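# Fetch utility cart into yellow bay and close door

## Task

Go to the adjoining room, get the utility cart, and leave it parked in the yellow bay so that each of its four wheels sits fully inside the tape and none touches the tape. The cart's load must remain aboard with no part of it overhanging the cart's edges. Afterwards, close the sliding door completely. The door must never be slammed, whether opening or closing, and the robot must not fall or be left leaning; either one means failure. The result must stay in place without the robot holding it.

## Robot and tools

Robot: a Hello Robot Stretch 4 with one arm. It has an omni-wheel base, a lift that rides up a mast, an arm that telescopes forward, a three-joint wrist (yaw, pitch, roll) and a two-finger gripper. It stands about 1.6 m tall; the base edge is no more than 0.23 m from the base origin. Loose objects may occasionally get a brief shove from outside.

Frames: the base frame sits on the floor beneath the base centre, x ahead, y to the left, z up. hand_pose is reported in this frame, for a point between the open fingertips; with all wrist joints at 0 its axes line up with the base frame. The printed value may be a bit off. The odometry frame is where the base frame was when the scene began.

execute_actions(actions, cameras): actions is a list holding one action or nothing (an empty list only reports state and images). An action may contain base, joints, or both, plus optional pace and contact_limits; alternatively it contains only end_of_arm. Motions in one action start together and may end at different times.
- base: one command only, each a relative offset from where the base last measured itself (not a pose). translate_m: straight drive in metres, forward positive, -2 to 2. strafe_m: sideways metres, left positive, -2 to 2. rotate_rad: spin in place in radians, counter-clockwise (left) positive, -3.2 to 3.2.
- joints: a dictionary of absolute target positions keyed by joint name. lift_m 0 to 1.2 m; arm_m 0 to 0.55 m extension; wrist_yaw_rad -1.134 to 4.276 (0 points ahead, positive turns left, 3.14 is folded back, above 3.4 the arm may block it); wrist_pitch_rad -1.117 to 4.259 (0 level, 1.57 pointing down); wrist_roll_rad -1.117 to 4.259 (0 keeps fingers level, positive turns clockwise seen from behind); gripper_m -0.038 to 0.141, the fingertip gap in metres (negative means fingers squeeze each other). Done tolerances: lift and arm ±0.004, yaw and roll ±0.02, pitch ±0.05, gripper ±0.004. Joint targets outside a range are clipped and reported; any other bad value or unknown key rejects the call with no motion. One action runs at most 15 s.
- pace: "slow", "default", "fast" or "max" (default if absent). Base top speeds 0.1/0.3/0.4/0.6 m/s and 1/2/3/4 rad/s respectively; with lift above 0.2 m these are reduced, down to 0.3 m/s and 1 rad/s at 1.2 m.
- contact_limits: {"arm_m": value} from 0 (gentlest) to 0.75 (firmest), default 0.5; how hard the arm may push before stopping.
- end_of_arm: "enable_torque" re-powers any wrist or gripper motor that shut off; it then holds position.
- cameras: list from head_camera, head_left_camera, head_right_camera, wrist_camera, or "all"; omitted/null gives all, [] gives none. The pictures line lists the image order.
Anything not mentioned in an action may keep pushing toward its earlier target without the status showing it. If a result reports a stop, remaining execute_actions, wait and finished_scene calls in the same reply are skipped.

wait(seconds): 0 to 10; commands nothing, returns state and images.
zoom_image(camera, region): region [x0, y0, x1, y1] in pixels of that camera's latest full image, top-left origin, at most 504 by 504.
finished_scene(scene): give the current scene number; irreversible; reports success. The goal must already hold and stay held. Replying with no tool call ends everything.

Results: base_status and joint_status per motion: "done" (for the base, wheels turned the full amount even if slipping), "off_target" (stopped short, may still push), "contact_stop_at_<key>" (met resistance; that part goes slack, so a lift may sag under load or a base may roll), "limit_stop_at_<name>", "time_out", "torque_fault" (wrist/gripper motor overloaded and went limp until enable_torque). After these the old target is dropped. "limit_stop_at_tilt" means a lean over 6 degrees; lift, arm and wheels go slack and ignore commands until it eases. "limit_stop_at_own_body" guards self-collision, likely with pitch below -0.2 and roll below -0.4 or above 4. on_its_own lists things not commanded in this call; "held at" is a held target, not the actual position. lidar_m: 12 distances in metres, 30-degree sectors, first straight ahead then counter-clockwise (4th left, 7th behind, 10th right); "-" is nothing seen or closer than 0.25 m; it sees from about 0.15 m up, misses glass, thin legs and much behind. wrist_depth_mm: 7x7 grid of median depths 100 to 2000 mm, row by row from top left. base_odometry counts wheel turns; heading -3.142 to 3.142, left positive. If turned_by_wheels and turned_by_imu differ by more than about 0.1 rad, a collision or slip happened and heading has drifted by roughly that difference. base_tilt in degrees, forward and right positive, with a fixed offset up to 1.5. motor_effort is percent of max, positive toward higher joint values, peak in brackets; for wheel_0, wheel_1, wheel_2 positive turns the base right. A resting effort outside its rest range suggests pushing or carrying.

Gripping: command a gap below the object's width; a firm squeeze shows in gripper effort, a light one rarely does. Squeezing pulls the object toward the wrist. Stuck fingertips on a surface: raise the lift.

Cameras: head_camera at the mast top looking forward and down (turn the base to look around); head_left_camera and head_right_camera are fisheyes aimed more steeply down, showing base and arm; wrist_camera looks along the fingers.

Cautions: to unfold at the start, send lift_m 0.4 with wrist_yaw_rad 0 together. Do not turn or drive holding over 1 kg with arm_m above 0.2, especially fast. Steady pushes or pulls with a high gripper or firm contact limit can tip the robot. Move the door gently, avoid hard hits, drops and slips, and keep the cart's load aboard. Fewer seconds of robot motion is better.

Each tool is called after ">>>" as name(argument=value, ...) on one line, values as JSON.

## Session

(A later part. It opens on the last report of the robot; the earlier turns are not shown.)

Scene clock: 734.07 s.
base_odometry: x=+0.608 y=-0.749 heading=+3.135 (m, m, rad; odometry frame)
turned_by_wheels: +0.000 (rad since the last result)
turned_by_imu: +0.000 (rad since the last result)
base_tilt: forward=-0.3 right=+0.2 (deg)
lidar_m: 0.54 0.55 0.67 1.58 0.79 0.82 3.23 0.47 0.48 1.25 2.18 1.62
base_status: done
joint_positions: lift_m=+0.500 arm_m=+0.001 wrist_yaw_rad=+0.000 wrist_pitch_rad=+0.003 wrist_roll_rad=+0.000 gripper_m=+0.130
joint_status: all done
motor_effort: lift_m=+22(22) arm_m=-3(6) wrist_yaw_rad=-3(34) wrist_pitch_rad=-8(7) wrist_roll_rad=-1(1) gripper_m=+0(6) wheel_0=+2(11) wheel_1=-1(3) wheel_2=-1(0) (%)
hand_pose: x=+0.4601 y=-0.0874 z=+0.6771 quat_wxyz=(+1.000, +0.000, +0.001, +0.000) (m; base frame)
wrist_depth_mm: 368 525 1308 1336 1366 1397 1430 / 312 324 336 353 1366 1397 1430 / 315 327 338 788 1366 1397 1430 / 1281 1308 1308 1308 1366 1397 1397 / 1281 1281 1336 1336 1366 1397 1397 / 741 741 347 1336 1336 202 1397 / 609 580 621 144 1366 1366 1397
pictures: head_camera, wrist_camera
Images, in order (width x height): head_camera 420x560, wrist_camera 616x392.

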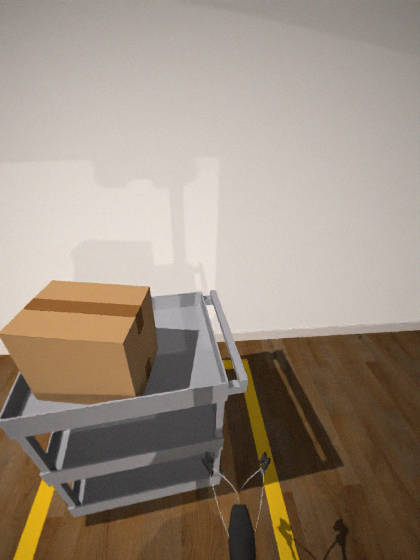

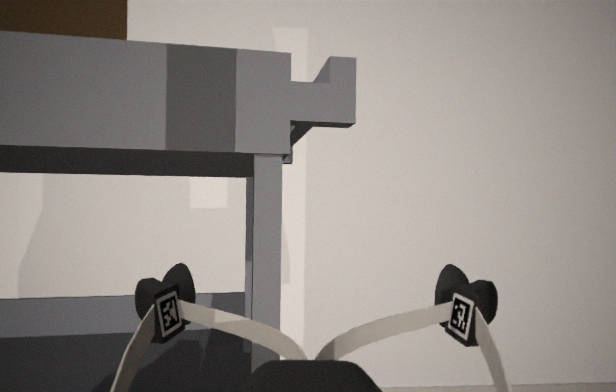

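>>> execute_actions(actions=[{"base":{"strafe_m":0.03},"joints":{"arm_m":0.12},"pace":"slow"}], cameras=[])

>>> execute_actions(actions=[{"joints":{"gripper_m":-0.03}}], cameras=["wrist_camera"])

>>> execute_actions(actions=[{"base":{"strafe_m":0.06},"joints":{"arm_m":0.06},"pace":"slow"}], cameras=[])

>>> execute_actions(actions=[{"joints":{"gripper_m":0.13,"arm_m":0.0}}], cameras=[])

>>> execute_actions(actions=[{"joints":{"wrist_yaw_rad":3.0,"gripper_m":0.0}}])

Scene clock: 752.20 s.
base_odometry: x=+0.608 y=-0.779 heading=+3.136 (m, m, rad; odometry frame)
turned_by_wheels: +0.000 (rad since the last result)
turned_by_imu: -0.002 (rad since the last result)
base_tilt: forward=-0.3 right=+0.2 (deg)
lidar_m: 0.54 0.55 0.66 1.53 0.76 0.79 3.23 0.49 0.49 1.26 2.21 1.62
base_status: done
joint_positions: lift_m=+0.500 arm_m=+0.119 wrist_yaw_rad=+0.000 wrist_pitch_rad=+0.003 wrist_roll_rad=+0.000 gripper_m=+0.130
joint_status: all done
motor_effort: lift_m=+22(22) arm_m=+6(6) wrist_yaw_rad=-2(2) wrist_pitch_rad=-7(8) wrist_roll_rad=-1(1) gripper_m=-2(0) wheel_0=-1(4) wheel_1=+4(8) wheel_2=+0(1) (%)
hand_pose: x=+0.5784 y=-0.0874 z=+0.6771 quat_wxyz=(+1.000, +0.000, +0.001, +0.000) (m; base frame)
wrist_depth_mm: 201 208 216 225 236 1255 1255 / 201 208 216 224 237 1229 1281 / 285 278 273 231 1229 1255 1281 / 1160 1182 1182 245 1255 1255 1255 / 1160 1182 1205 238 1255 1255 1281 / 1160 627 654 233 1229 201 1281 / 603 569 615 144 1229 1255 1281
pictures: none
No camera images: the call's "cameras" was empty. Leave "cameras" out to get every camera's image.

Scene clock: 754.60 s.
base_odometry: x=+0.608 y=-0.779 heading=+3.136 (m, m, rad; odometry frame)
turned_by_wheels: +0.001 (rad since the last result)
turned_by_imu: +0.000 (rad since the last result)
base_tilt: forward=-0.5 right=+0.1 (deg)
lidar_m: 0.52 0.53 0.65 1.54 0.77 0.79 3.23 0.50 0.47 1.26 2.21 1.62
base_status: not commanded
joint_positions: lift_m=+0.500 arm_m=+0.119 wrist_yaw_rad=+0.009 wrist_pitch_rad=+0.003 wrist_roll_rad=+0.000 gripper_m=-0.029
joint_status: all done
on_its_own: wrist_yaw_rad is at rest, and its effort (-28) is outside its rest range (-13 to +13)
motor_effort: lift_m=+22(22) arm_m=+4(6) wrist_yaw_rad=-28(31) wrist_pitch_rad=-9(6) wrist_roll_rad=-1(1) gripper_m=-26(29) wheel_0=+4(4) wheel_1=+4(4) wheel_2=+2(2) (%)
hand_pose: x=+0.5796 y=-0.0848 z=+0.6771 quat_wxyz=(+1.000, +0.000, +0.001, +0.005) (m; base frame)
wrist_depth_mm: 196 202 208 216 224 1281 1281 / 195 202 208 216 236 1255 1281 / 282 277 272 223 1229 1255 1255 / 1182 1205 1182 231 1255 1229 1255 / 1160 1182 1205 225 1229 1255 1255 / 1160 1182 184 220 182 1229 1255 / 603 152 574 221 1229 152 1255
pictures: wrist_camera
Images, in order (width x height): wrist_camera 616x392.

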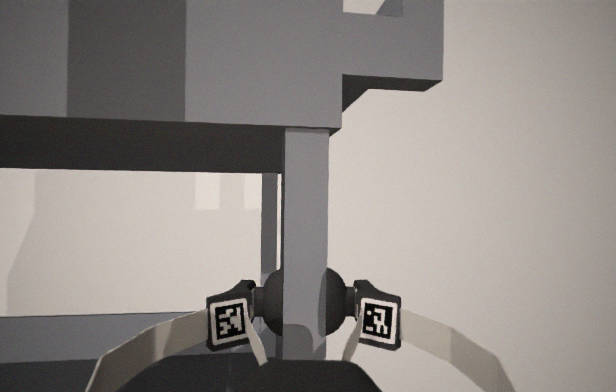

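Scene clock: 756.43 s.
base_odometry: x=+0.607 y=-0.838 heading=+3.136 (m, m, rad; odometry frame)
turned_by_wheels: +0.000 (rad since the last result)
turned_by_imu: -0.002 (rad since the last result)
base_tilt: forward=-0.4 right=+0.2 (deg)
lidar_m: 0.48 0.49 0.65 1.47 0.75 0.72 3.25 0.54 0.53 1.28 2.28 0.53
base_status: done
joint_positions: lift_m=+0.500 arm_m=+0.061 wrist_yaw_rad=-0.006 wrist_pitch_rad=+0.003 wrist_roll_rad=+0.000 gripper_m=-0.029
joint_status: all done
on_its_own: wrist_yaw_rad is at rest, and its effort (+15) is outside its rest range (-13 to +13)
motor_effort: lift_m=+22(22) arm_m=-6(8) wrist_yaw_rad=+15(28) wrist_pitch_rad=-9(10) wrist_roll_rad=-1(1) gripper_m=-26(28) wheel_0=-6(9) wheel_1=+3(5) wheel_2=-2(3) (%)
hand_pose: x=+0.5199 y=-0.0891 z=+0.6770 quat_wxyz=(+1.000, +0.000, +0.001, -0.003) (m; base frame)
wrist_depth_mm: 203 207 211 215 220 1308 1336 / 203 206 211 215 235 1336 1366 / 285 278 272 222 1336 1336 1336 / 1205 1229 1255 223 1281 1336 1336 / 1205 1229 1229 222 1308 1336 1366 / 1205 1229 185 220 195 1336 1366 / 603 535 574 220 1281 155 1336
pictures: none
No camera images: the call's "cameras" was empty. Leave "cameras" out to get every camera's image.

Scene clock: 758.83 s.
base_odometry: x=+0.607 y=-0.839 heading=+3.136 (m, m, rad; odometry frame)
turned_by_wheels: +0.001 (rad since the last result)
turned_by_imu: +0.000 (rad since the last result)
base_tilt: forward=-0.5 right=+0.2 (deg)
lidar_m: 0.45 0.47 0.64 1.48 0.74 0.73 3.25 0.54 0.51 1.30 2.28 0.46
base_status: not commanded
joint_positions: lift_m=+0.500 arm_m=+0.001 wrist_yaw_rad=+0.000 wrist_pitch_rad=+0.003 wrist_roll_rad=+0.000 gripper_m=+0.130
joint_status: all done
motor_effort: lift_m=+22(22) arm_m=-6(8) wrist_yaw_rad=-3(21) wrist_pitch_rad=-9(9) wrist_roll_rad=-1(1) gripper_m=-1(20) wheel_0=+1(5) wheel_1=+3(3) wheel_2=+0(2) (%)
hand_pose: x=+0.4604 y=-0.0873 z=+0.6770 quat_wxyz=(+1.000, +0.000, +0.001, +0.000) (m; base frame)
wrist_depth_mm: 233 234 234 235 236 1397 1397 / 233 233 235 235 236 1366 1430 / 277 271 265 241 1336 1397 1397 / 1281 1308 1308 241 1366 1366 1397 / 1281 1281 1308 241 1366 1397 1430 / 683 683 691 691 1366 202 1366 / 609 574 621 144 1366 1366 1397
pictures: none
No camera images: the call's "cameras" was empty. Leave "cameras" out to get every camera's image.

Scene clock: 761.40 s.
base_odometry: x=+0.607 y=-0.839 heading=+3.136 (m, m, rad; odometry frame)
turned_by_wheels: -0.001 (rad since the last result)
turned_by_imu: -0.038 (rad since the last result)
base_tilt: forward=-0.4 right=+0.2 (deg)
lidar_m: 1.50 0.62 0.58 1.50 0.79 0.74 3.24 0.54 0.52 1.17 2.23 1.65
base_status: not commanded
joint_positions: lift_m=+0.500 arm_m=+0.000 wrist_yaw_rad=+3.000 wrist_pitch_rad=+0.002 wrist_roll_rad=+0.000 gripper_m=+0.000
joint_status: all done
motor_effort: lift_m=+22(22) arm_m=-2(5) wrist_yaw_rad=-1(90) wrist_pitch_rad=-6(8) wrist_roll_rad=-1(2) gripper_m=-7(12) wheel_0=-1(14) wheel_1=-1(3) wheel_2=-2(14) (%)
hand_pose: x=-0.1019 y=+0.1273 z=+0.6772 quat_wxyz=(+0.071, -0.001, +0.000, +0.997) (m; base frame)
wrist_depth_mm: 144 228 - - - 759 809 / 114 148 - - - 768 809 / 118 147 - - - 759 788 / 141 173 - - - 759 798 / - - - - - 759 798 / - - - 202 - 759 798 / 1756 1808 1576 183 1576 741 798
pictures: head_camera, head_left_camera, head_right_camera, wrist_camera
Images, in order (width x height): head_camera 420x560, head_left_camera 420x672, head_right_camera 420x672, wrist_camera 616x392.

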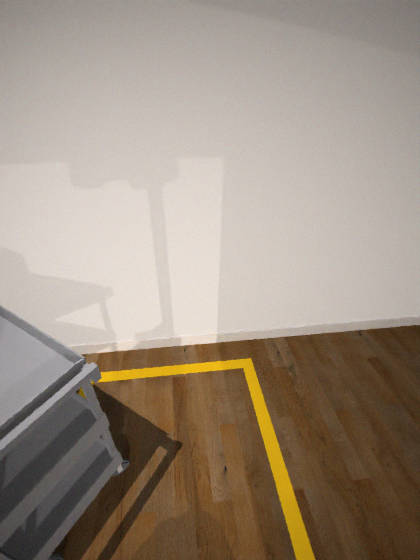

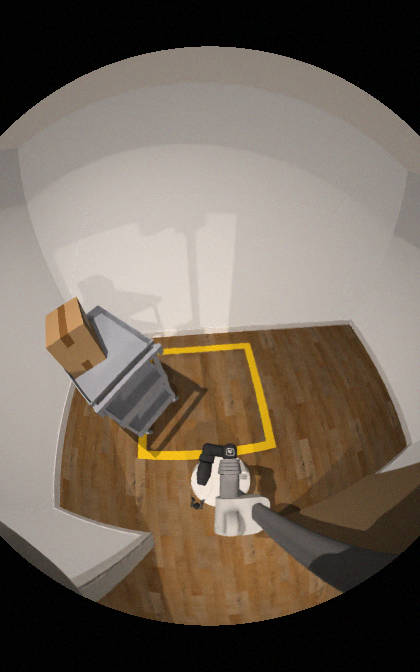

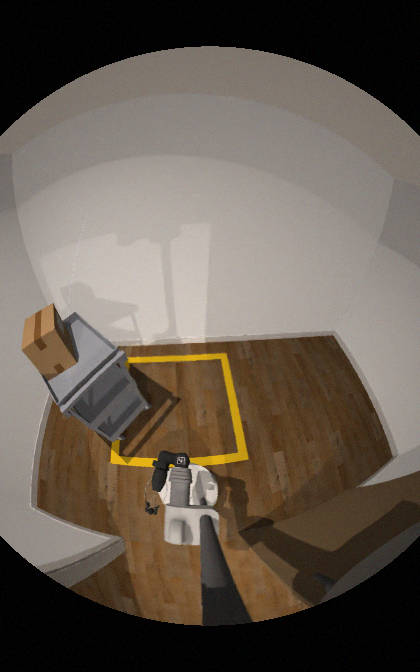

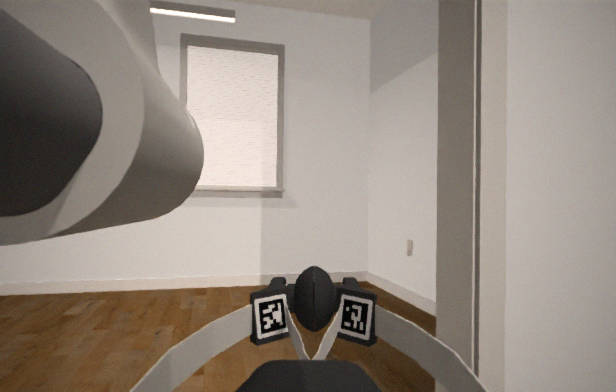

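>>> execute_actions(actions=[{"base":{"rotate_rad":-0.6}}], cameras=[])

>>> execute_actions(actions=[{"joints":{"wrist_yaw_rad":0,"gripper_m":0.13}}], cameras=[])

>>> execute_actions(actions=[{"base":{"translate_m":0.25}}], cameras=[])

>>> execute_actions(actions=[{"base":{"rotate_rad":1.7},"pace":"slow"}])

Scene clock: 777.63 s.
base_odometry: x=+0.608 y=-0.839 heading=+2.536 (m, m, rad; odometry frame)
turned_by_wheels: -0.600 (rad since the last result)
turned_by_imu: -0.605 (rad since the last result)
base_tilt: forward=-0.4 right=+0.3 (deg)
lidar_m: 1.70 1.50 0.65 0.60 1.49 0.89 0.73 3.19 0.56 0.52 1.00 2.22
base_status: done
joint_positions: lift_m=+0.500 arm_m=+0.000 wrist_yaw_rad=+3.000 wrist_pitch_rad=+0.002 wrist_roll_rad=+0.000 gripper_m=+0.000
joint_status: not commanded
motor_effort: lift_m=+22(22) arm_m=-2(2) wrist_yaw_rad=-1(1) wrist_pitch_rad=-8(8) wrist_roll_rad=-2(1) gripper_m=-3(5) wheel_0=+1(6) wheel_1=+2(6) wheel_2=+0(6) (%)
hand_pose: x=-0.1019 y=+0.1273 z=+0.6772 quat_wxyz=(+0.071, -0.001, +0.000, +0.997) (m; base frame)
wrist_depth_mm: 144 228 - 1008 1336 1499 1308 / 114 148 - 1008 1336 1464 1308 / 118 147 904 1008 1366 1499 1281 / 141 172 946 1008 1366 1499 1308 / - - - 1008 1366 1499 1308 / - - 946 202 1281 1499 1308 / 1756 1756 891 183 1229 1430 1281
pictures: none
No camera images: the call's "cameras" was empty. Leave "cameras" out to get every camera's image.

Scene clock: 779.97 s.
base_odometry: x=+0.608 y=-0.839 heading=+2.536 (m, m, rad; odometry frame)
turned_by_wheels: +0.000 (rad since the last result)
turned_by_imu: -0.001 (rad since the last result)
base_tilt: forward=-0.3 right=+0.2 (deg)
lidar_m: 1.69 1.50 0.64 0.59 1.49 0.90 0.74 3.20 0.58 0.51 0.98 2.23
base_status: not commanded
joint_positions: lift_m=+0.500 arm_m=+0.000 wrist_yaw_rad=+0.000 wrist_pitch_rad=+0.002 wrist_roll_rad=+0.000 gripper_m=+0.130
joint_status: all done
motor_effort: lift_m=+22(22) arm_m=-2(2) wrist_yaw_rad=-3(7) wrist_pitch_rad=-8(8) wrist_roll_rad=-2(2) gripper_m=+0(5) wheel_0=+1(1) wheel_1=+2(2) wheel_2=-1(0) (%)
hand_pose: x=+0.4598 y=-0.0873 z=+0.6772 quat_wxyz=(+1.000, +0.000, +0.001, +0.000) (m; base frame)
wrist_depth_mm: 1205 1397 1576 1863 - - 1808 / 1182 1336 1576 1921 - - 1756 / 1205 1366 1576 1863 - - 1808 / 1205 1366 1576 1863 - - 1808 / 1182 1366 1618 1921 - - 1756 / 1182 1281 1499 1921 - 201 1808 / 1182 1308 1537 144 1756 1661 1708
pictures: none
No camera images: the call's "cameras" was empty. Leave "cameras" out to get every camera's image.

Scene clock: 782.23 s.
base_odometry: x=+0.402 y=-0.696 heading=+2.536 (m, m, rad; odometry frame)
turned_by_wheels: +0.000 (rad since the last result)
turned_by_imu: -0.002 (rad since the last result)
base_tilt: forward=-0.3 right=+0.2 (deg)
lidar_m: 1.48 1.32 1.32 0.62 0.62 1.25 0.99 3.39 0.59 0.75 1.53 2.05
base_status: done
joint_positions: lift_m=+0.500 arm_m=+0.000 wrist_yaw_rad=+0.000 wrist_pitch_rad=+0.002 wrist_roll_rad=+0.000 gripper_m=+0.130
joint_status: not commanded
motor_effort: lift_m=+22(22) arm_m=-2(2) wrist_yaw_rad=-3(3) wrist_pitch_rad=-7(7) wrist_roll_rad=-2(1) gripper_m=-1(1) wheel_0=+0(5) wheel_1=+0(6) wheel_2=+0(10) (%)
hand_pose: x=+0.4598 y=-0.0874 z=+0.6772 quat_wxyz=(+1.000, +0.000, +0.001, +0.000) (m; base frame)
wrist_depth_mm: 1025 1182 1366 1618 - 1921 1618 / 1025 1182 1366 1661 - 1921 1661 / 1042 1182 1366 1618 - 1983 1618 / 1025 1182 1397 1661 - 1863 1618 / 1025 1182 1366 1661 1983 1921 1661 / 1025 1118 1336 1618 1921 202 1618 / 1025 1138 1336 144 1756 1661 1618
pictures: none
No camera images: the call's "cameras" was empty. Leave "cameras" out to get every camera's image.

Scene clock: 785.20 s.
base_odometry: x=+0.402 y=-0.696 heading=-2.048 (m, m, rad; odometry frame)
turned_by_wheels: +1.700 (rad since the last result)
turned_by_imu: +1.709 (rad since the last result)
base_tilt: forward=-0.4 right=+0.1 (deg)
lidar_m: 0.62 0.66 1.02 0.97 3.39 0.57 0.82 2.06 2.06 1.41 1.32 0.62
base_status: done
joint_positions: lift_m=+0.500 arm_m=+0.000 wrist_yaw_rad=+0.000 wrist_pitch_rad=+0.002 wrist_roll_rad=+0.000 gripper_m=+0.130
joint_status: not commanded
motor_effort: lift_m=+22(22) arm_m=-2(2) wrist_yaw_rad=-2(2) wrist_pitch_rad=-7(5) wrist_roll_rad=-1(1) gripper_m=-2(1) wheel_0=-1(4) wheel_1=-2(11) wheel_2=-2(7) (%)
hand_pose: x=+0.4598 y=-0.0874 z=+0.6772 quat_wxyz=(+1.000, +0.000, +0.001, +0.000) (m; base frame)
wrist_depth_mm: 1281 1397 699 1921 1576 1281 1060 / 480 413 404 397 1397 1229 1060 / 480 469 462 455 1430 1255 1025 / 1255 1430 1618 1863 1430 1229 1042 / 1255 1430 1618 1863 1464 1229 1042 / 1229 668 768 946 1008 202 1042 / 480 469 462 144 1430 1160 1042
pictures: head_camera, head_left_camera, head_right_camera, wrist_camera
Images, in order (width x height): head_camera 420x560, head_left_camera 420x672, head_right_camera 420x672, wrist_camera 616x392.

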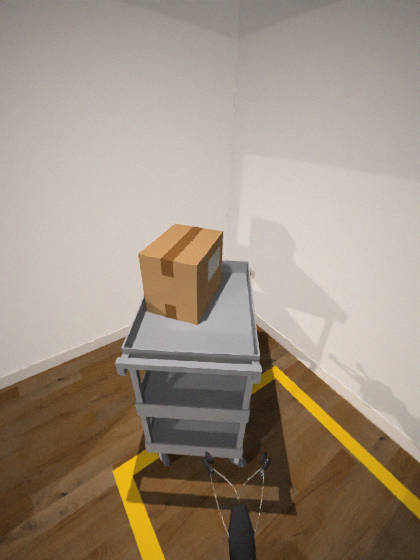

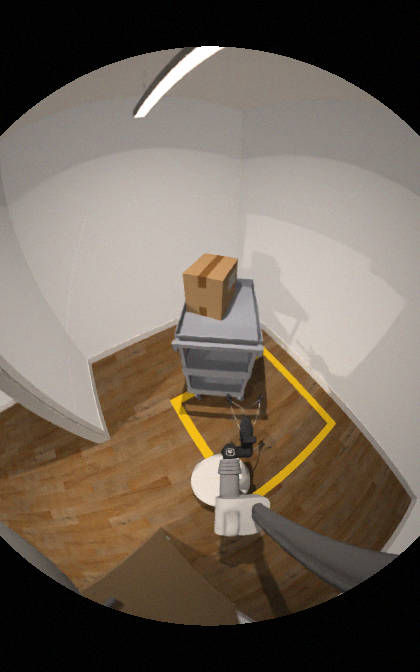

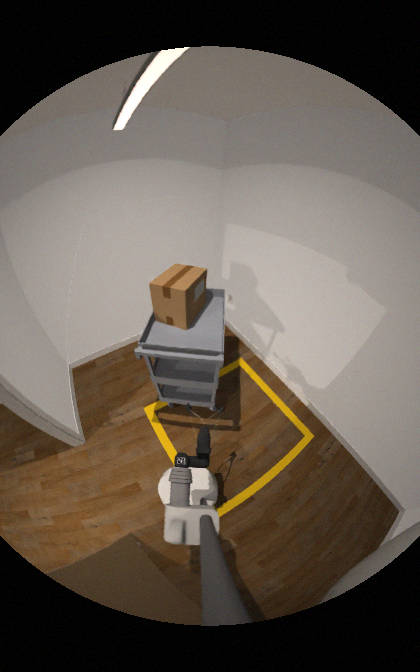

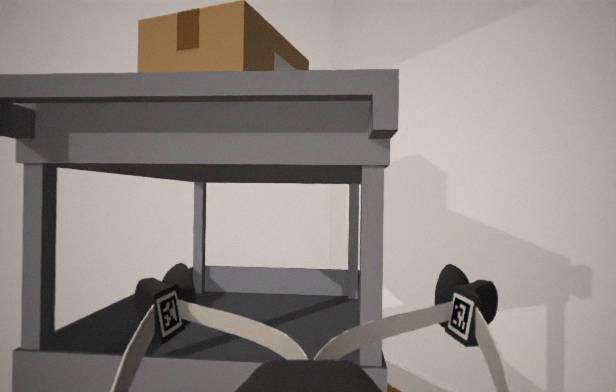

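>>> execute_actions(actions=[{"base":{"strafe_m":0.14},"joints":{"wrist_roll_rad":1.57,"lift_m":0.645,"gripper_m":0.14},"pace":"slow"}], cameras=[])

>>> execute_actions(actions=[{"joints":{"arm_m":0.26},"pace":"slow"}], cameras=["wrist_camera","head_camera"])

Scene clock: 804.20 s.
base_odometry: x=+0.526 y=-0.761 heading=-2.048 (m, m, rad; odometry frame)
turned_by_wheels: +0.000 (rad since the last result)
turned_by_imu: -0.002 (rad since the last result)
base_tilt: forward=-0.3 right=+0.3 (deg)
lidar_m: 0.62 1.58 0.84 0.85 3.27 0.51 0.66 1.72 2.18 1.53 1.43 0.64
base_status: done
joint_positions: lift_m=+0.645 arm_m=+0.000 wrist_yaw_rad=+0.000 wrist_pitch_rad=+0.002 wrist_roll_rad=+1.570 gripper_m=+0.140
joint_status: all done
motor_effort: lift_m=+23(25) arm_m=-2(2) wrist_yaw_rad=-2(3) wrist_pitch_rad=-5(6) wrist_roll_rad=+1(4) gripper_m=-1(1) wheel_0=-2(6) wheel_1=+3(7) wheel_2=+0(2) (%)
hand_pose: x=+0.4598 y=-0.0874 z=+0.8222 quat_wxyz=(+0.708, +0.707, +0.001, -0.001) (m; base frame)
wrist_depth_mm: 1336 1366 1366 1281 1336 1336 1255 / 1576 1537 1537 449 469 469 442 / 1863 1808 1808 455 1661 842 512 / 1921 1863 798 459 1808 854 508 / 1708 1708 691 462 1661 842 455 / 1537 210 715 466 1042 199 455 / 1464 1397 1464 145 1397 1366 459
pictures: none
No camera images: the call's "cameras" was empty. Leave "cameras" out to get every camera's image.

Scene clock: 808.10 s.
base_odometry: x=+0.526 y=-0.760 heading=-2.048 (m, m, rad; odometry frame)
turned_by_wheels: +0.000 (rad since the last result)
turned_by_imu: -0.001 (rad since the last result)
base_tilt: forward=-0.4 right=+0.2 (deg)
lidar_m: 0.64 1.58 0.85 0.84 3.26 0.50 0.67 1.70 2.20 1.54 1.43 0.65
base_status: not commanded
joint_positions: lift_m=+0.645 arm_m=+0.259 wrist_yaw_rad=-0.001 wrist_pitch_rad=-0.002 wrist_roll_rad=+1.570 gripper_m=+0.140
joint_status: all done
motor_effort: lift_m=+21(22) arm_m=+7(9) wrist_yaw_rad=+2(11) wrist_pitch_rad=+5(5) wrist_roll_rad=+1(1) gripper_m=-2(1) wheel_0=-2(2) wheel_1=+3(3) wheel_2=-2(1) (%)
hand_pose: x=+0.7180 y=-0.0878 z=+0.8236 quat_wxyz=(+0.707, +0.707, -0.001, +0.000) (m; base frame)
wrist_depth_mm: 1205 1182 145 202 201 1138 1118 / 1397 1366 147 204 203 1229 554 / 1661 1618 147 205 205 798 569 / 1618 1618 149 207 206 809 569 / 1464 433 150 208 208 820 564 / 1336 204 151 210 208 201 564 / 1229 484 153 142 211 715 554
pictures: head_camera, wrist_camera
Images, in order (width x height): head_camera 420x560, wrist_camera 616x392.

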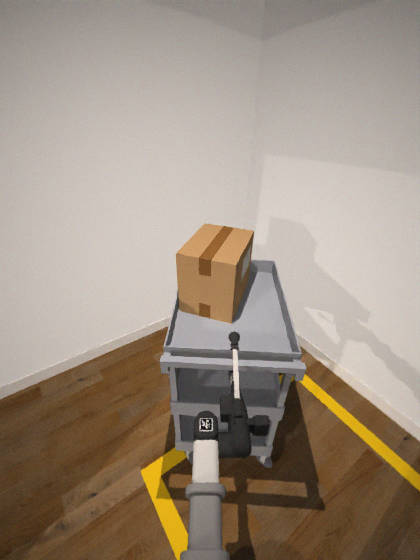

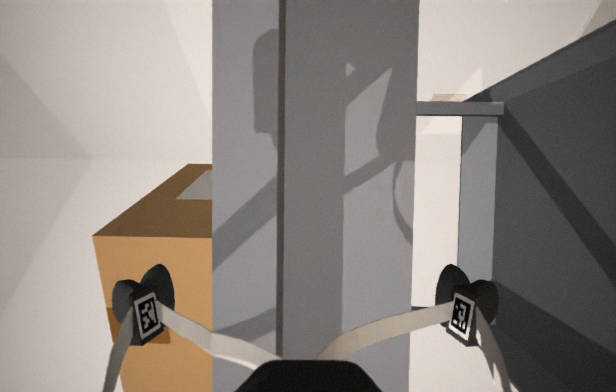

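>>> execute_actions(actions=[{"joints":{"gripper_m":-0.02}}], cameras=[])

>>> execute_actions(actions=[{"joints":{"arm_m":0.04},"pace":"slow"}], cameras=[])

>>> execute_actions(actions=[{"base":{"strafe_m":-0.3},"pace":"slow"}], cameras=[])

>>> execute_actions(actions=[{"base":{"translate_m":-0.2},"pace":"slow"}], cameras=["head_camera","head_left_camera","head_right_camera"])

Scene clock: 822.83 s.
base_odometry: x=+0.526 y=-0.761 heading=-2.048 (m, m, rad; odometry frame)
turned_by_wheels: +0.000 (rad since the last result)
turned_by_imu: -0.002 (rad since the last result)
base_tilt: forward=-0.3 right=+0.3 (deg)
lidar_m: 0.62 1.58 0.86 0.83 3.26 0.50 0.68 1.73 2.18 1.52 1.43 0.64
base_status: not commanded
joint_positions: lift_m=+0.645 arm_m=+0.260 wrist_yaw_rad=+0.002 wrist_pitch_rad=+0.005 wrist_roll_rad=+1.570 gripper_m=-0.019
joint_status: all done
motor_effort: lift_m=+20(21) arm_m=+2(7) wrist_yaw_rad=-7(12) wrist_pitch_rad=-13(14) wrist_roll_rad=+0(1) gripper_m=-33(34) wheel_0=-2(2) wheel_1=+2(3) wheel_2=+2(2) (%)
hand_pose: x=+0.7192 y=-0.0869 z=+0.8216 quat_wxyz=(+0.707, +0.707, +0.002, -0.001) (m; base frame)
wrist_depth_mm: 1205 1182 129 187 186 1160 1098 / 1366 1366 130 189 188 750 539 / 1618 1618 131 190 190 788 549 / 1618 564 132 192 191 798 554 / 1430 415 134 194 193 798 549 / 1336 421 135 196 195 176 549 / 1182 459 136 196 196 580 143
pictures: none
No camera images: the call's "cameras" was empty. Leave "cameras" out to get every camera's image.

Scene clock: 826.33 s.
base_odometry: x=+0.526 y=-0.761 heading=-2.047 (m, m, rad; odometry frame)
turned_by_wheels: +0.000 (rad since the last result)
turned_by_imu: -0.001 (rad since the last result)
base_tilt: forward=-0.3 right=+0.2 (deg)
lidar_m: 0.40 0.43 0.85 0.84 3.26 0.52 0.67 1.72 2.18 1.54 1.43 0.43
base_status: not commanded
joint_positions: lift_m=+0.645 arm_m=+0.041 wrist_yaw_rad=+0.010 wrist_pitch_rad=+0.006 wrist_roll_rad=+1.570 gripper_m=-0.019
joint_status: all done
on_its_own: wrist_yaw_rad is at rest, and its effort (-32) is outside its rest range (-13 to +13)
motor_effort: lift_m=+20(20) arm_m=-7(9) wrist_yaw_rad=-32(32) wrist_pitch_rad=-17(20) wrist_roll_rad=-2(3) gripper_m=-32(38) wheel_0=+2(2) wheel_1=+1(2) wheel_2=+3(3) (%)
hand_pose: x=+0.5015 y=-0.0844 z=+0.8212 quat_wxyz=(+0.707, +0.707, +0.006, +0.001) (m; base frame)
wrist_depth_mm: 1366 1336 131 188 188 1308 1229 / 1576 1537 131 189 189 759 544 / 1808 1863 133 191 191 788 554 / 1808 621 134 193 193 798 554 / 1618 418 135 195 195 798 549 / 1537 424 136 197 196 187 554 / 1366 462 138 198 198 580 144
pictures: none
No camera images: the call's "cameras" was empty. Leave "cameras" out to get every camera's image.

Scene clock: 830.47 s.
base_odometry: x=+0.260 y=-0.623 heading=-2.046 (m, m, rad; odometry frame)
turned_by_wheels: +0.001 (rad since the last result)
turned_by_imu: +0.004 (rad since the last result)
base_tilt: forward=-0.4 right=+0.3 (deg)
lidar_m: 0.34 0.31 1.23 1.15 0.68 0.76 1.00 1.95 1.84 1.27 1.18 0.48
base_status: done
joint_positions: lift_m=+0.645 arm_m=+0.041 wrist_yaw_rad=+0.010 wrist_pitch_rad=+0.004 wrist_roll_rad=+1.575 gripper_m=-0.019
joint_status: not commanded
on_its_own: wrist_yaw_rad is at rest, and its effort (-31) is outside its rest range (-13 to +13); wrist_roll_rad is at rest, and its effort (-14) is outside its rest range (-13 to +13)
motor_effort: lift_m=+20(20) arm_m=-4(7) wrist_yaw_rad=-31(38) wrist_pitch_rad=-12(21) wrist_roll_rad=-14(13) gripper_m=-31(35) wheel_0=+7(14) wheel_1=+0(5) wheel_2=+3(3) (%)
hand_pose: x=+0.5010 y=-0.0846 z=+0.8219 quat_wxyz=(+0.706, +0.709, +0.005, +0.002) (m; base frame)
wrist_depth_mm: 1060 1042 1025 267 283 285 283 / 1229 1229 1138 255 297 1182 1182 / 1464 1464 1336 238 246 1366 1229 / 1808 1808 165 224 230 1618 544 / 1863 1808 155 213 216 809 559 / 1661 1661 145 200 198 192 554 / 1499 387 136 192 190 676 492
pictures: none
No camera images: the call's "cameras" was empty. Leave "cameras" out to get every camera's image.

Scene clock: 833.77 s.
base_odometry: x=+0.351 y=-0.446 heading=-2.047 (m, m, rad; odometry frame)
turned_by_wheels: -0.001 (rad since the last result)
turned_by_imu: -0.001 (rad since the last result)
base_tilt: forward=-0.3 right=+0.1 (deg)
lidar_m: 0.35 0.35 1.19 2.56 0.56 0.65 0.84 1.80 1.85 1.39 1.30 0.48
base_status: done
joint_positions: lift_m=+0.645 arm_m=+0.041 wrist_yaw_rad=-0.004 wrist_pitch_rad=+0.005 wrist_roll_rad=+1.570 gripper_m=-0.019
joint_status: not commanded
motor_effort: lift_m=+20(20) arm_m=-4(4) wrist_yaw_rad=+9(31) wrist_pitch_rad=-13(14) wrist_roll_rad=-1(14) gripper_m=-31(37) wheel_0=-6(8) wheel_1=-5(2) wheel_2=+3(13) (%)
hand_pose: x=+0.4998 y=-0.0885 z=+0.8217 quat_wxyz=(+0.707, +0.707, +0.000, -0.003) (m; base frame)
wrist_depth_mm: 1160 1160 1118 263 276 279 277 / 1336 1336 1255 250 1229 1308 1229 / 1618 1618 1464 236 243 1537 504 / 1983 1921 167 224 230 778 549 / - - 158 215 219 809 554 / 1863 462 149 205 202 176 554 / 1756 394 142 197 196 668 143
pictures: head_camera, head_left_camera, head_right_camera
Images, in order (width x height): head_camera 420x560, head_left_camera 420x672, head_right_camera 420x672.

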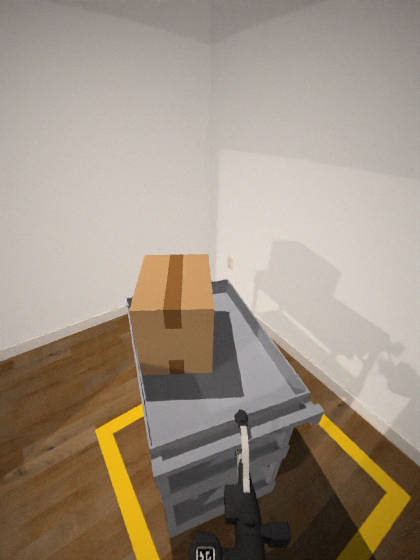

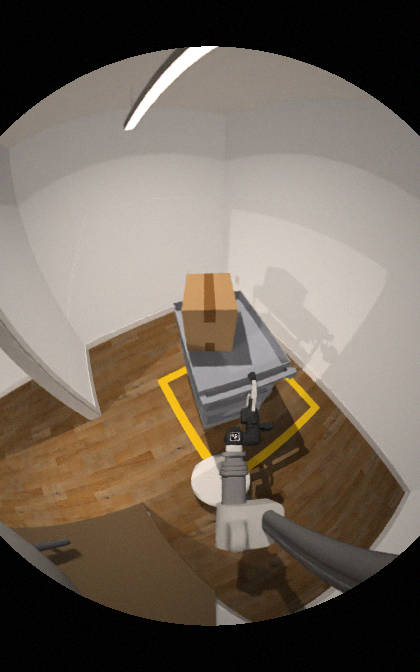

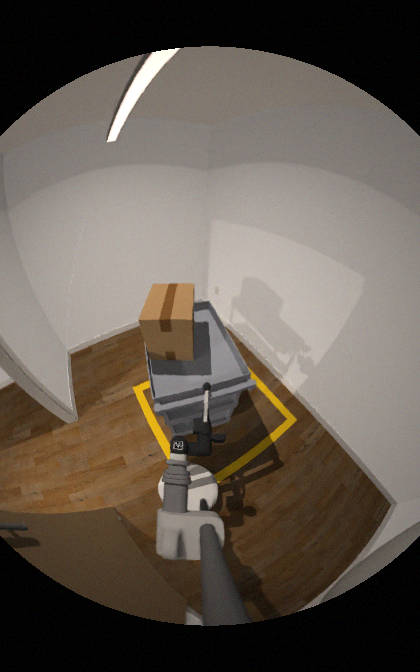

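>>> execute_actions(actions=[{"base":{"strafe_m":-0.22},"pace":"slow"}], cameras=[])

>>> execute_actions(actions=[{"base":{"translate_m":-0.12},"pace":"slow"}], cameras=[])

>>> execute_actions(actions=[{"joints":{"gripper_m":0.14,"arm_m":0}}], cameras=[])

>>> execute_actions(actions=[{"base":{"translate_m":-0.3}}], cameras=[])

>>> execute_actions(actions=[{"base":{"rotate_rad":0.3},"joints":{"gripper_m":0,"lift_m":0.3,"wrist_roll_rad":0}}])

Scene clock: 848.93 s.
base_odometry: x=+0.156 y=-0.345 heading=-2.046 (m, m, rad; odometry frame)
turned_by_wheels: +0.001 (rad since the last result)
turned_by_imu: +0.002 (rad since the last result)
base_tilt: forward=-0.3 right=+0.2 (deg)
lidar_m: 0.30 0.31 1.39 1.45 0.76 0.83 1.10 1.68 1.73 1.19 1.12 0.50
base_status: done
joint_positions: lift_m=+0.645 arm_m=+0.041 wrist_yaw_rad=+0.009 wrist_pitch_rad=+0.004 wrist_roll_rad=+1.573 gripper_m=-0.019
joint_status: not commanded
on_its_own: wrist_yaw_rad is at rest, and its effort (-27) is outside its rest range (-13 to +13)
motor_effort: lift_m=+20(20) arm_m=-4(4) wrist_yaw_rad=-27(42) wrist_pitch_rad=-11(15) wrist_roll_rad=-10(10) gripper_m=-29(37) wheel_0=+7(12) wheel_1=+0(9) wheel_2=+4(4) (%)
hand_pose: x=+0.5009 y=-0.0849 z=+0.8219 quat_wxyz=(+0.706, +0.708, +0.004, +0.002) (m; base frame)
wrist_depth_mm: 991 991 976 287 976 946 931 / 1138 1138 1118 301 1042 1025 1025 / 1336 1336 1281 289 336 1308 1229 / 1661 1661 1499 257 1464 1576 492 / - - 1921 234 247 1863 535 / - 1983 161 216 212 661 559 / 1808 480 145 202 198 676 496
pictures: none
No camera images: the call's "cameras" was empty. Leave "cameras" out to get every camera's image.

Scene clock: 851.40 s.
base_odometry: x=+0.211 y=-0.239 heading=-2.047 (m, m, rad; odometry frame)
turned_by_wheels: -0.001 (rad since the last result)
turned_by_imu: -0.001 (rad since the last result)
base_tilt: forward=-0.3 right=+0.3 (deg)
lidar_m: 0.31 0.33 1.44 0.73 0.74 0.76 1.01 1.57 1.63 1.25 1.18 0.51
base_status: done
joint_positions: lift_m=+0.645 arm_m=+0.041 wrist_yaw_rad=-0.005 wrist_pitch_rad=-0.017 wrist_roll_rad=+1.570 gripper_m=-0.020
joint_status: not commanded
on_its_own: wrist_pitch_rad is at rest, and its effort (+45) is outside its rest range (-23 to +23)
motor_effort: lift_m=+14(20) arm_m=-3(4) wrist_yaw_rad=+11(27) wrist_pitch_rad=+45(49) wrist_roll_rad=-1(10) gripper_m=-16(37) wheel_0=-6(7) wheel_1=-5(7) wheel_2=+2(13) (%)
hand_pose: x=+0.4996 y=-0.0887 z=+0.8283 quat_wxyz=(+0.707, +0.707, -0.007, +0.004) (m; base frame)
wrist_depth_mm: 1078 1042 1042 291 1008 1008 991 / 1255 1205 1182 276 334 336 334 / 1464 1430 1430 287 310 1308 1281 / 1808 1756 1708 208 274 1618 1336 / - - - 189 249 1921 559 / - - 180 175 224 798 603 / 1983 397 394 156 204 741 597
pictures: none
No camera images: the call's "cameras" was empty. Leave "cameras" out to get every camera's image.

Scene clock: 853.90 s.
base_odometry: x=+0.211 y=-0.239 heading=-2.047 (m, m, rad; odometry frame)
turned_by_wheels: +0.000 (rad since the last result)
turned_by_imu: +0.000 (rad since the last result)
base_tilt: forward=-0.4 right=+0.1 (deg)
lidar_m: 0.31 0.30 1.44 0.72 0.74 0.77 1.01 1.59 1.63 1.26 1.16 0.48
base_status: not commanded
joint_positions: lift_m=+0.645 arm_m=+0.001 wrist_yaw_rad=-0.001 wrist_pitch_rad=+0.001 wrist_roll_rad=+1.570 gripper_m=+0.140
joint_status: all done
motor_effort: lift_m=+14(14) arm_m=-3(8) wrist_yaw_rad=+2(11) wrist_pitch_rad=-4(51) wrist_roll_rad=-1(3) gripper_m=+0(20) wheel_0=-2(6) wheel_1=-3(5) wheel_2=-1(2) (%)
hand_pose: x=+0.4599 y=-0.0878 z=+0.8232 quat_wxyz=(+0.707, +0.707, +0.000, -0.001) (m; base frame)
wrist_depth_mm: 1078 1078 1060 301 1042 1042 1042 / 1255 1205 1229 317 353 351 351 / 1464 1464 1430 301 1366 1397 1255 / 1808 1756 1661 279 1576 1661 508 / - - - 256 1983 750 564 / - 207 186 236 243 198 559 / 1983 413 407 145 229 759 559
pictures: none
No camera images: the call's "cameras" was empty. Leave "cameras" out to get every camera's image.

Scene clock: 856.37 s.
base_odometry: x=+0.348 y=+0.028 heading=-2.047 (m, m, rad; odometry frame)
turned_by_wheels: +0.000 (rad since the last result)
turned_by_imu: +0.000 (rad since the last result)
base_tilt: forward=-0.4 right=+0.2 (deg)
lidar_m: 0.57 0.83 1.59 0.61 0.57 0.59 0.87 1.34 1.39 1.43 1.35 0.83
base_status: done
joint_positions: lift_m=+0.645 arm_m=+0.001 wrist_yaw_rad=+0.000 wrist_pitch_rad=+0.002 wrist_roll_rad=+1.570 gripper_m=+0.140
joint_status: not commanded
motor_effort: lift_m=+14(14) arm_m=-3(3) wrist_yaw_rad=-2(2) wrist_pitch_rad=-3(6) wrist_roll_rad=-1(1) gripper_m=+2(2) wheel_0=+0(5) wheel_1=-1(5) wheel_2=-1(10) (%)
hand_pose: x=+0.4600 y=-0.0874 z=+0.8230 quat_wxyz=(+0.707, +0.707, +0.001, -0.001) (m; base frame)
wrist_depth_mm: 1281 1281 1255 1229 1229 1229 1182 / 1464 1464 1464 1430 1430 1397 1281 / 1756 1708 1708 634 1576 715 904 / - - - 585 - 788 597 / - - - 535 - 854 530 / - 210 699 492 1138 199 496 / - - 683 145 - 842 466
pictures: none
No camera images: the call's "cameras" was empty. Leave "cameras" out to get every camera's image.

Scene clock: 858.80 s.
base_odometry: x=+0.348 y=+0.028 heading=-1.747 (m, m, rad; odometry frame)
turned_by_wheels: +0.300 (rad since the last result)
turned_by_imu: +0.301 (rad since the last result)
base_tilt: forward=-0.4 right=+0.3 (deg)
lidar_m: 0.60 1.57 0.68 0.58 0.57 0.67 1.24 1.34 1.56 1.35 1.34 0.63
base_status: done
joint_positions: lift_m=+0.300 arm_m=+0.001 wrist_yaw_rad=+0.000 wrist_pitch_rad=+0.002 wrist_roll_rad=+0.000 gripper_m=+0.000
joint_status: all done
motor_effort: lift_m=+13(13) arm_m=-3(3) wrist_yaw_rad=-2(2) wrist_pitch_rad=-7(4) wrist_roll_rad=-1(5) gripper_m=-4(4) wheel_0=+0(5) wheel_1=-1(8) wheel_2=-1(6) (%)
hand_pose: x=+0.4600 y=-0.0874 z=+0.4781 quat_wxyz=(+1.000, +0.000, +0.001, +0.000) (m; base frame)
wrist_depth_mm: - - - 544 544 539 535 / 1921 - - 750 820 891 1336 / - - - - - 1808 1366 / 1983 - - 439 459 488 917 / 1983 - - 436 455 480 508 / 1863 1921 1756 202 1118 1708 1366 / 1255 1255 1118 183 809 798 1229
pictures: head_camera, head_left_camera, head_right_camera, wrist_camera
Images, in order (width x height): head_camera 420x560, head_left_camera 420x672, head_right_camera 420x672, wrist_camera 616x392.

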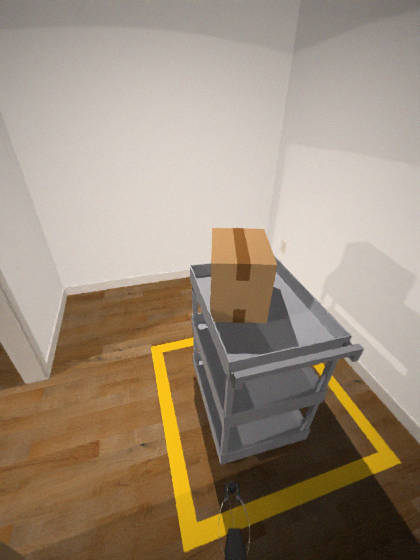

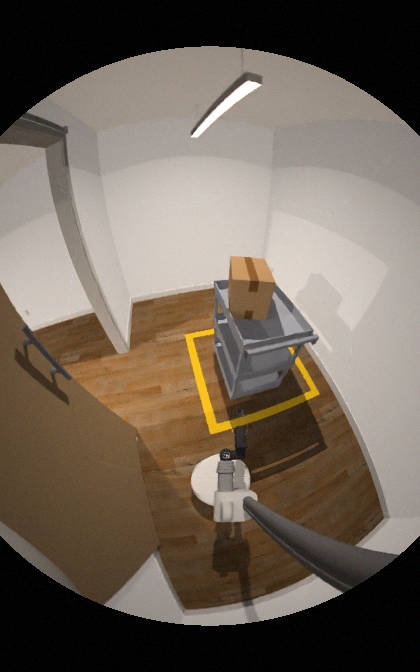

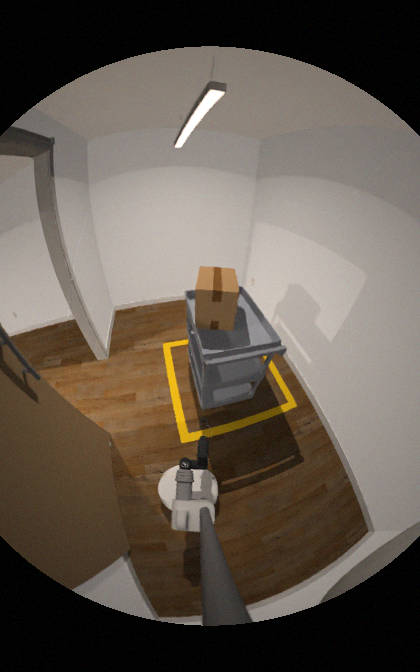

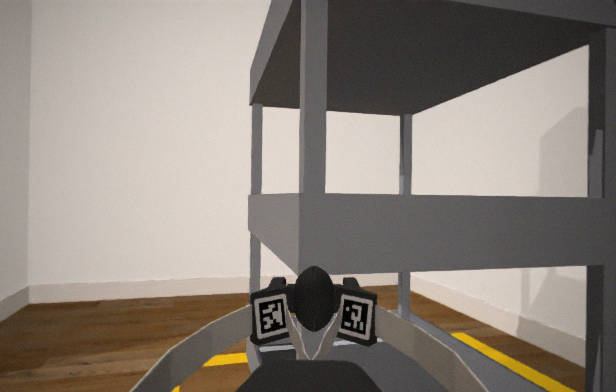

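>>> zoom_image(camera="head_camera", region=[140,280,420,560])

Region (140, 280, 420, 560) of head_camera's 420x560 image, scaled by 1.800, with more detail than that image has.

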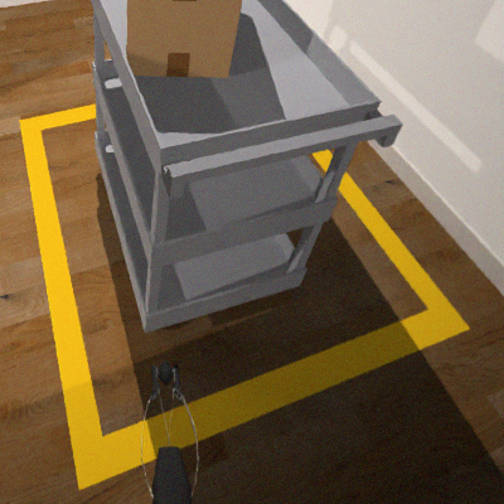

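>>> execute_actions(actions=[{"base":{"rotate_rad":0.17}}], cameras=[])

>>> execute_actions(actions=[{"base":{"translate_m":-0.9},"joints":{"lift_m":0.4}}], cameras=[])

>>> execute_actions(actions=[{"base":{"strafe_m":0.24},"joints":{"wrist_yaw_rad":1.4},"pace":"slow"}], cameras=["head_left_camera"])

Scene clock: 878.43 s.
base_odometry: x=+0.348 y=+0.028 heading=-1.577 (m, m, rad; odometry frame)
turned_by_wheels: +0.170 (rad since the last result)
turned_by_imu: +0.170 (rad since the last result)
base_tilt: forward=-0.4 right=+0.2 (deg)
lidar_m: 0.69 1.58 0.63 0.57 0.58 0.74 1.34 1.36 1.48 1.36 0.88 0.59
base_status: done
joint_positions: lift_m=+0.300 arm_m=+0.001 wrist_yaw_rad=+0.000 wrist_pitch_rad=+0.002 wrist_roll_rad=+0.000 gripper_m=+0.000
joint_status: not commanded
motor_effort: lift_m=+13(13) arm_m=-3(3) wrist_yaw_rad=-3(2) wrist_pitch_rad=-6(6) wrist_roll_rad=-1(1) gripper_m=-8(6) wheel_0=+0(4) wheel_1=-3(5) wheel_2=+0(7) (%)
hand_pose: x=+0.4600 y=-0.0874 z=+0.4781 quat_wxyz=(+1.000, +0.000, +0.001, +0.000) (m; base frame)
wrist_depth_mm: 1366 - - - 512 539 535 / 1366 - - - 683 809 1464 / 1366 - - - - - 1661 / 1397 - - - 480 407 1464 / 1397 - - - 433 404 410 / 1366 1921 1921 202 407 1921 1661 / 1229 1255 1118 183 404 917 878
pictures: none
No camera images: the call's "cameras" was empty. Leave "cameras" out to get every camera's image.

Scene clock: 882.90 s.
base_odometry: x=+0.354 y=+0.928 heading=-1.577 (m, m, rad; odometry frame)
turned_by_wheels: +0.000 (rad since the last result)
turned_by_imu: +0.001 (rad since the last result)
base_tilt: forward=-0.4 right=+0.2 (deg)
lidar_m: 1.47 0.78 0.59 0.51 0.54 0.49 0.45 0.45 0.58 1.28 1.49 1.54
base_status: done
joint_positions: lift_m=+0.400 arm_m=+0.001 wrist_yaw_rad=+0.000 wrist_pitch_rad=+0.002 wrist_roll_rad=+0.000 gripper_m=+0.000
joint_status: all done
motor_effort: lift_m=+22(24) arm_m=-3(3) wrist_yaw_rad=-2(3) wrist_pitch_rad=-3(7) wrist_roll_rad=-2(1) gripper_m=-8(5) wheel_0=+0(5) wheel_1=+0(9) wheel_2=+0(10) (%)
hand_pose: x=+0.4600 y=-0.0874 z=+0.5773 quat_wxyz=(+1.000, +0.000, +0.001, +0.000) (m; base frame)
wrist_depth_mm: 1060 - - - - - 1808 / 1060 - - - - - 1808 / 1060 - - - 1336 - 1808 / 1060 - - - - - 1808 / 1060 - - - 1336 - 1808 / 1098 - - 202 1618 - 1808 / 1078 1499 1336 183 1336 1464 1537
pictures: none
No camera images: the call's "cameras" was empty. Leave "cameras" out to get every camera's image.

Scene clock: 886.43 s.
base_odometry: x=+0.594 y=+0.927 heading=-1.577 (m, m, rad; odometry frame)
turned_by_wheels: +0.000 (rad since the last result)
turned_by_imu: -0.002 (rad since the last result)
base_tilt: forward=-0.3 right=+0.2 (deg)
lidar_m: 1.37 0.42 0.32 0.27 0.28 0.39 0.47 0.48 0.62 1.36 1.72 1.52
base_status: done
joint_positions: lift_m=+0.400 arm_m=+0.001 wrist_yaw_rad=+1.400 wrist_pitch_rad=+0.002 wrist_roll_rad=+0.000 gripper_m=+0.000
joint_status: all done
motor_effort: lift_m=+22(22) arm_m=-3(3) wrist_yaw_rad=-2(6) wrist_pitch_rad=-8(4) wrist_roll_rad=-1(1) gripper_m=-5(7) wheel_0=-2(7) wheel_1=+3(5) wheel_2=+0(0) (%)
hand_pose: x=+0.3067 y=+0.2694 z=+0.5773 quat_wxyz=(+0.765, +0.000, +0.001, +0.644) (m; base frame)
wrist_depth_mm: 259 274 290 304 267 286 306 / 260 273 291 304 267 286 306 / 259 273 290 303 266 287 306 / 259 274 290 303 266 286 306 / 259 274 291 303 267 287 304 / 258 273 285 201 264 285 306 / 258 268 285 183 262 286 304
pictures: head_left_camera
Images, in order (width x height): head_left_camera 420x672.

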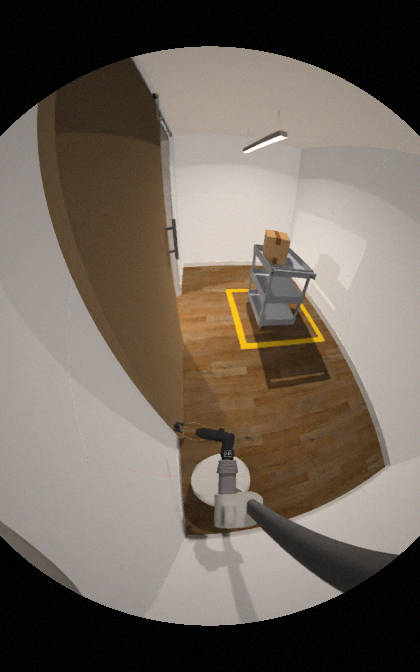

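>>> execute_actions(actions=[{"base":{"strafe_m":0.07},"pace":"slow"}], cameras=["wrist_camera"])

>>> execute_actions(actions=[{"base":{"translate_m":0.4},"pace":"slow"}], cameras=["wrist_camera","head_left_camera"])

Scene clock: 903.43 s.
base_odometry: x=+0.664 y=+0.926 heading=-1.577 (m, m, rad; odometry frame)
turned_by_wheels: +0.000 (rad since the last result)
turned_by_imu: -0.002 (rad since the last result)
base_tilt: forward=-0.4 right=+0.3 (deg)
lidar_m: 1.29 0.39 0.25 0.25 0.25 0.29 0.48 0.51 0.63 1.36 1.79 1.55
base_status: done
joint_positions: lift_m=+0.400 arm_m=+0.001 wrist_yaw_rad=+1.403 wrist_pitch_rad=+0.002 wrist_roll_rad=+0.000 gripper_m=+0.000
joint_status: not commanded
motor_effort: lift_m=+22(22) arm_m=-3(3) wrist_yaw_rad=-10(11) wrist_pitch_rad=-5(6) wrist_roll_rad=-1(1) gripper_m=-6(7) wheel_0=-1(5) wheel_1=+3(6) wheel_2=+0(0) (%)
hand_pose: x=+0.3059 y=+0.2698 z=+0.5773 quat_wxyz=(+0.764, +0.000, +0.001, +0.645) (m; base frame)
wrist_depth_mm: 199 210 222 236 191 202 213 / 199 209 221 236 191 202 213 / 198 210 222 236 191 202 213 / 198 209 222 236 191 201 213 / 198 208 221 236 191 201 213 / 198 209 217 199 187 200 213 / 198 206 219 149 185 201 212
pictures: wrist_camera
Images, in order (width x height): wrist_camera 616x392.

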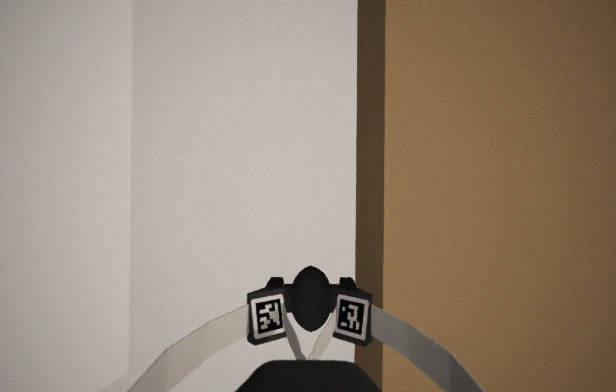

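Scene clock: 908.70 s.
base_odometry: x=+0.662 y=+0.526 heading=-1.577 (m, m, rad; odometry frame)
turned_by_wheels: +0.000 (rad since the last result)
turned_by_imu: +0.000 (rad since the last result)
base_tilt: forward=-0.3 right=+0.2 (deg)
lidar_m: 1.35 0.41 0.30 0.27 0.27 0.36 0.78 0.90 1.13 1.72 1.74 1.17
base_status: done
joint_positions: lift_m=+0.400 arm_m=+0.000 wrist_yaw_rad=+1.400 wrist_pitch_rad=+0.002 wrist_roll_rad=+0.000 gripper_m=+0.000
joint_status: not commanded
motor_effort: lift_m=+22(22) arm_m=-2(3) wrist_yaw_rad=-3(41) wrist_pitch_rad=-9(6) wrist_roll_rad=-1(0) gripper_m=-7(9) wheel_0=+3(8) wheel_1=+4(11) wheel_2=-3(11) (%)
hand_pose: x=+0.3063 y=+0.2695 z=+0.5773 quat_wxyz=(+0.765, -0.001, +0.001, +0.644) (m; base frame)
wrist_depth_mm: 240 254 270 281 240 257 274 / 239 254 267 282 240 256 273 / 240 253 270 281 240 256 273 / 240 253 268 281 240 256 272 / 240 253 268 281 239 256 273 / 239 252 263 201 236 256 274 / 239 249 263 183 235 256 273
pictures: head_left_camera, wrist_camera
Images, in order (width x height): head_left_camera 420x672, wrist_camera 616x392.

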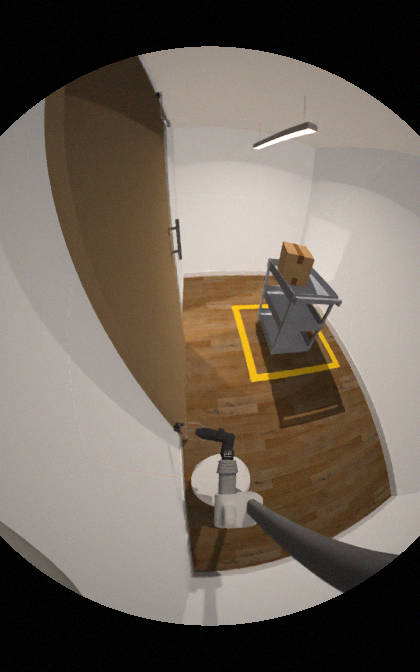

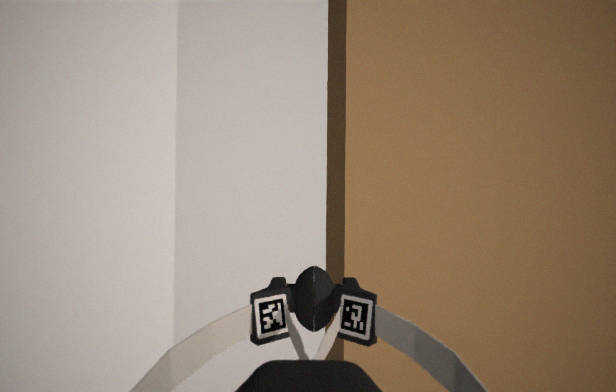

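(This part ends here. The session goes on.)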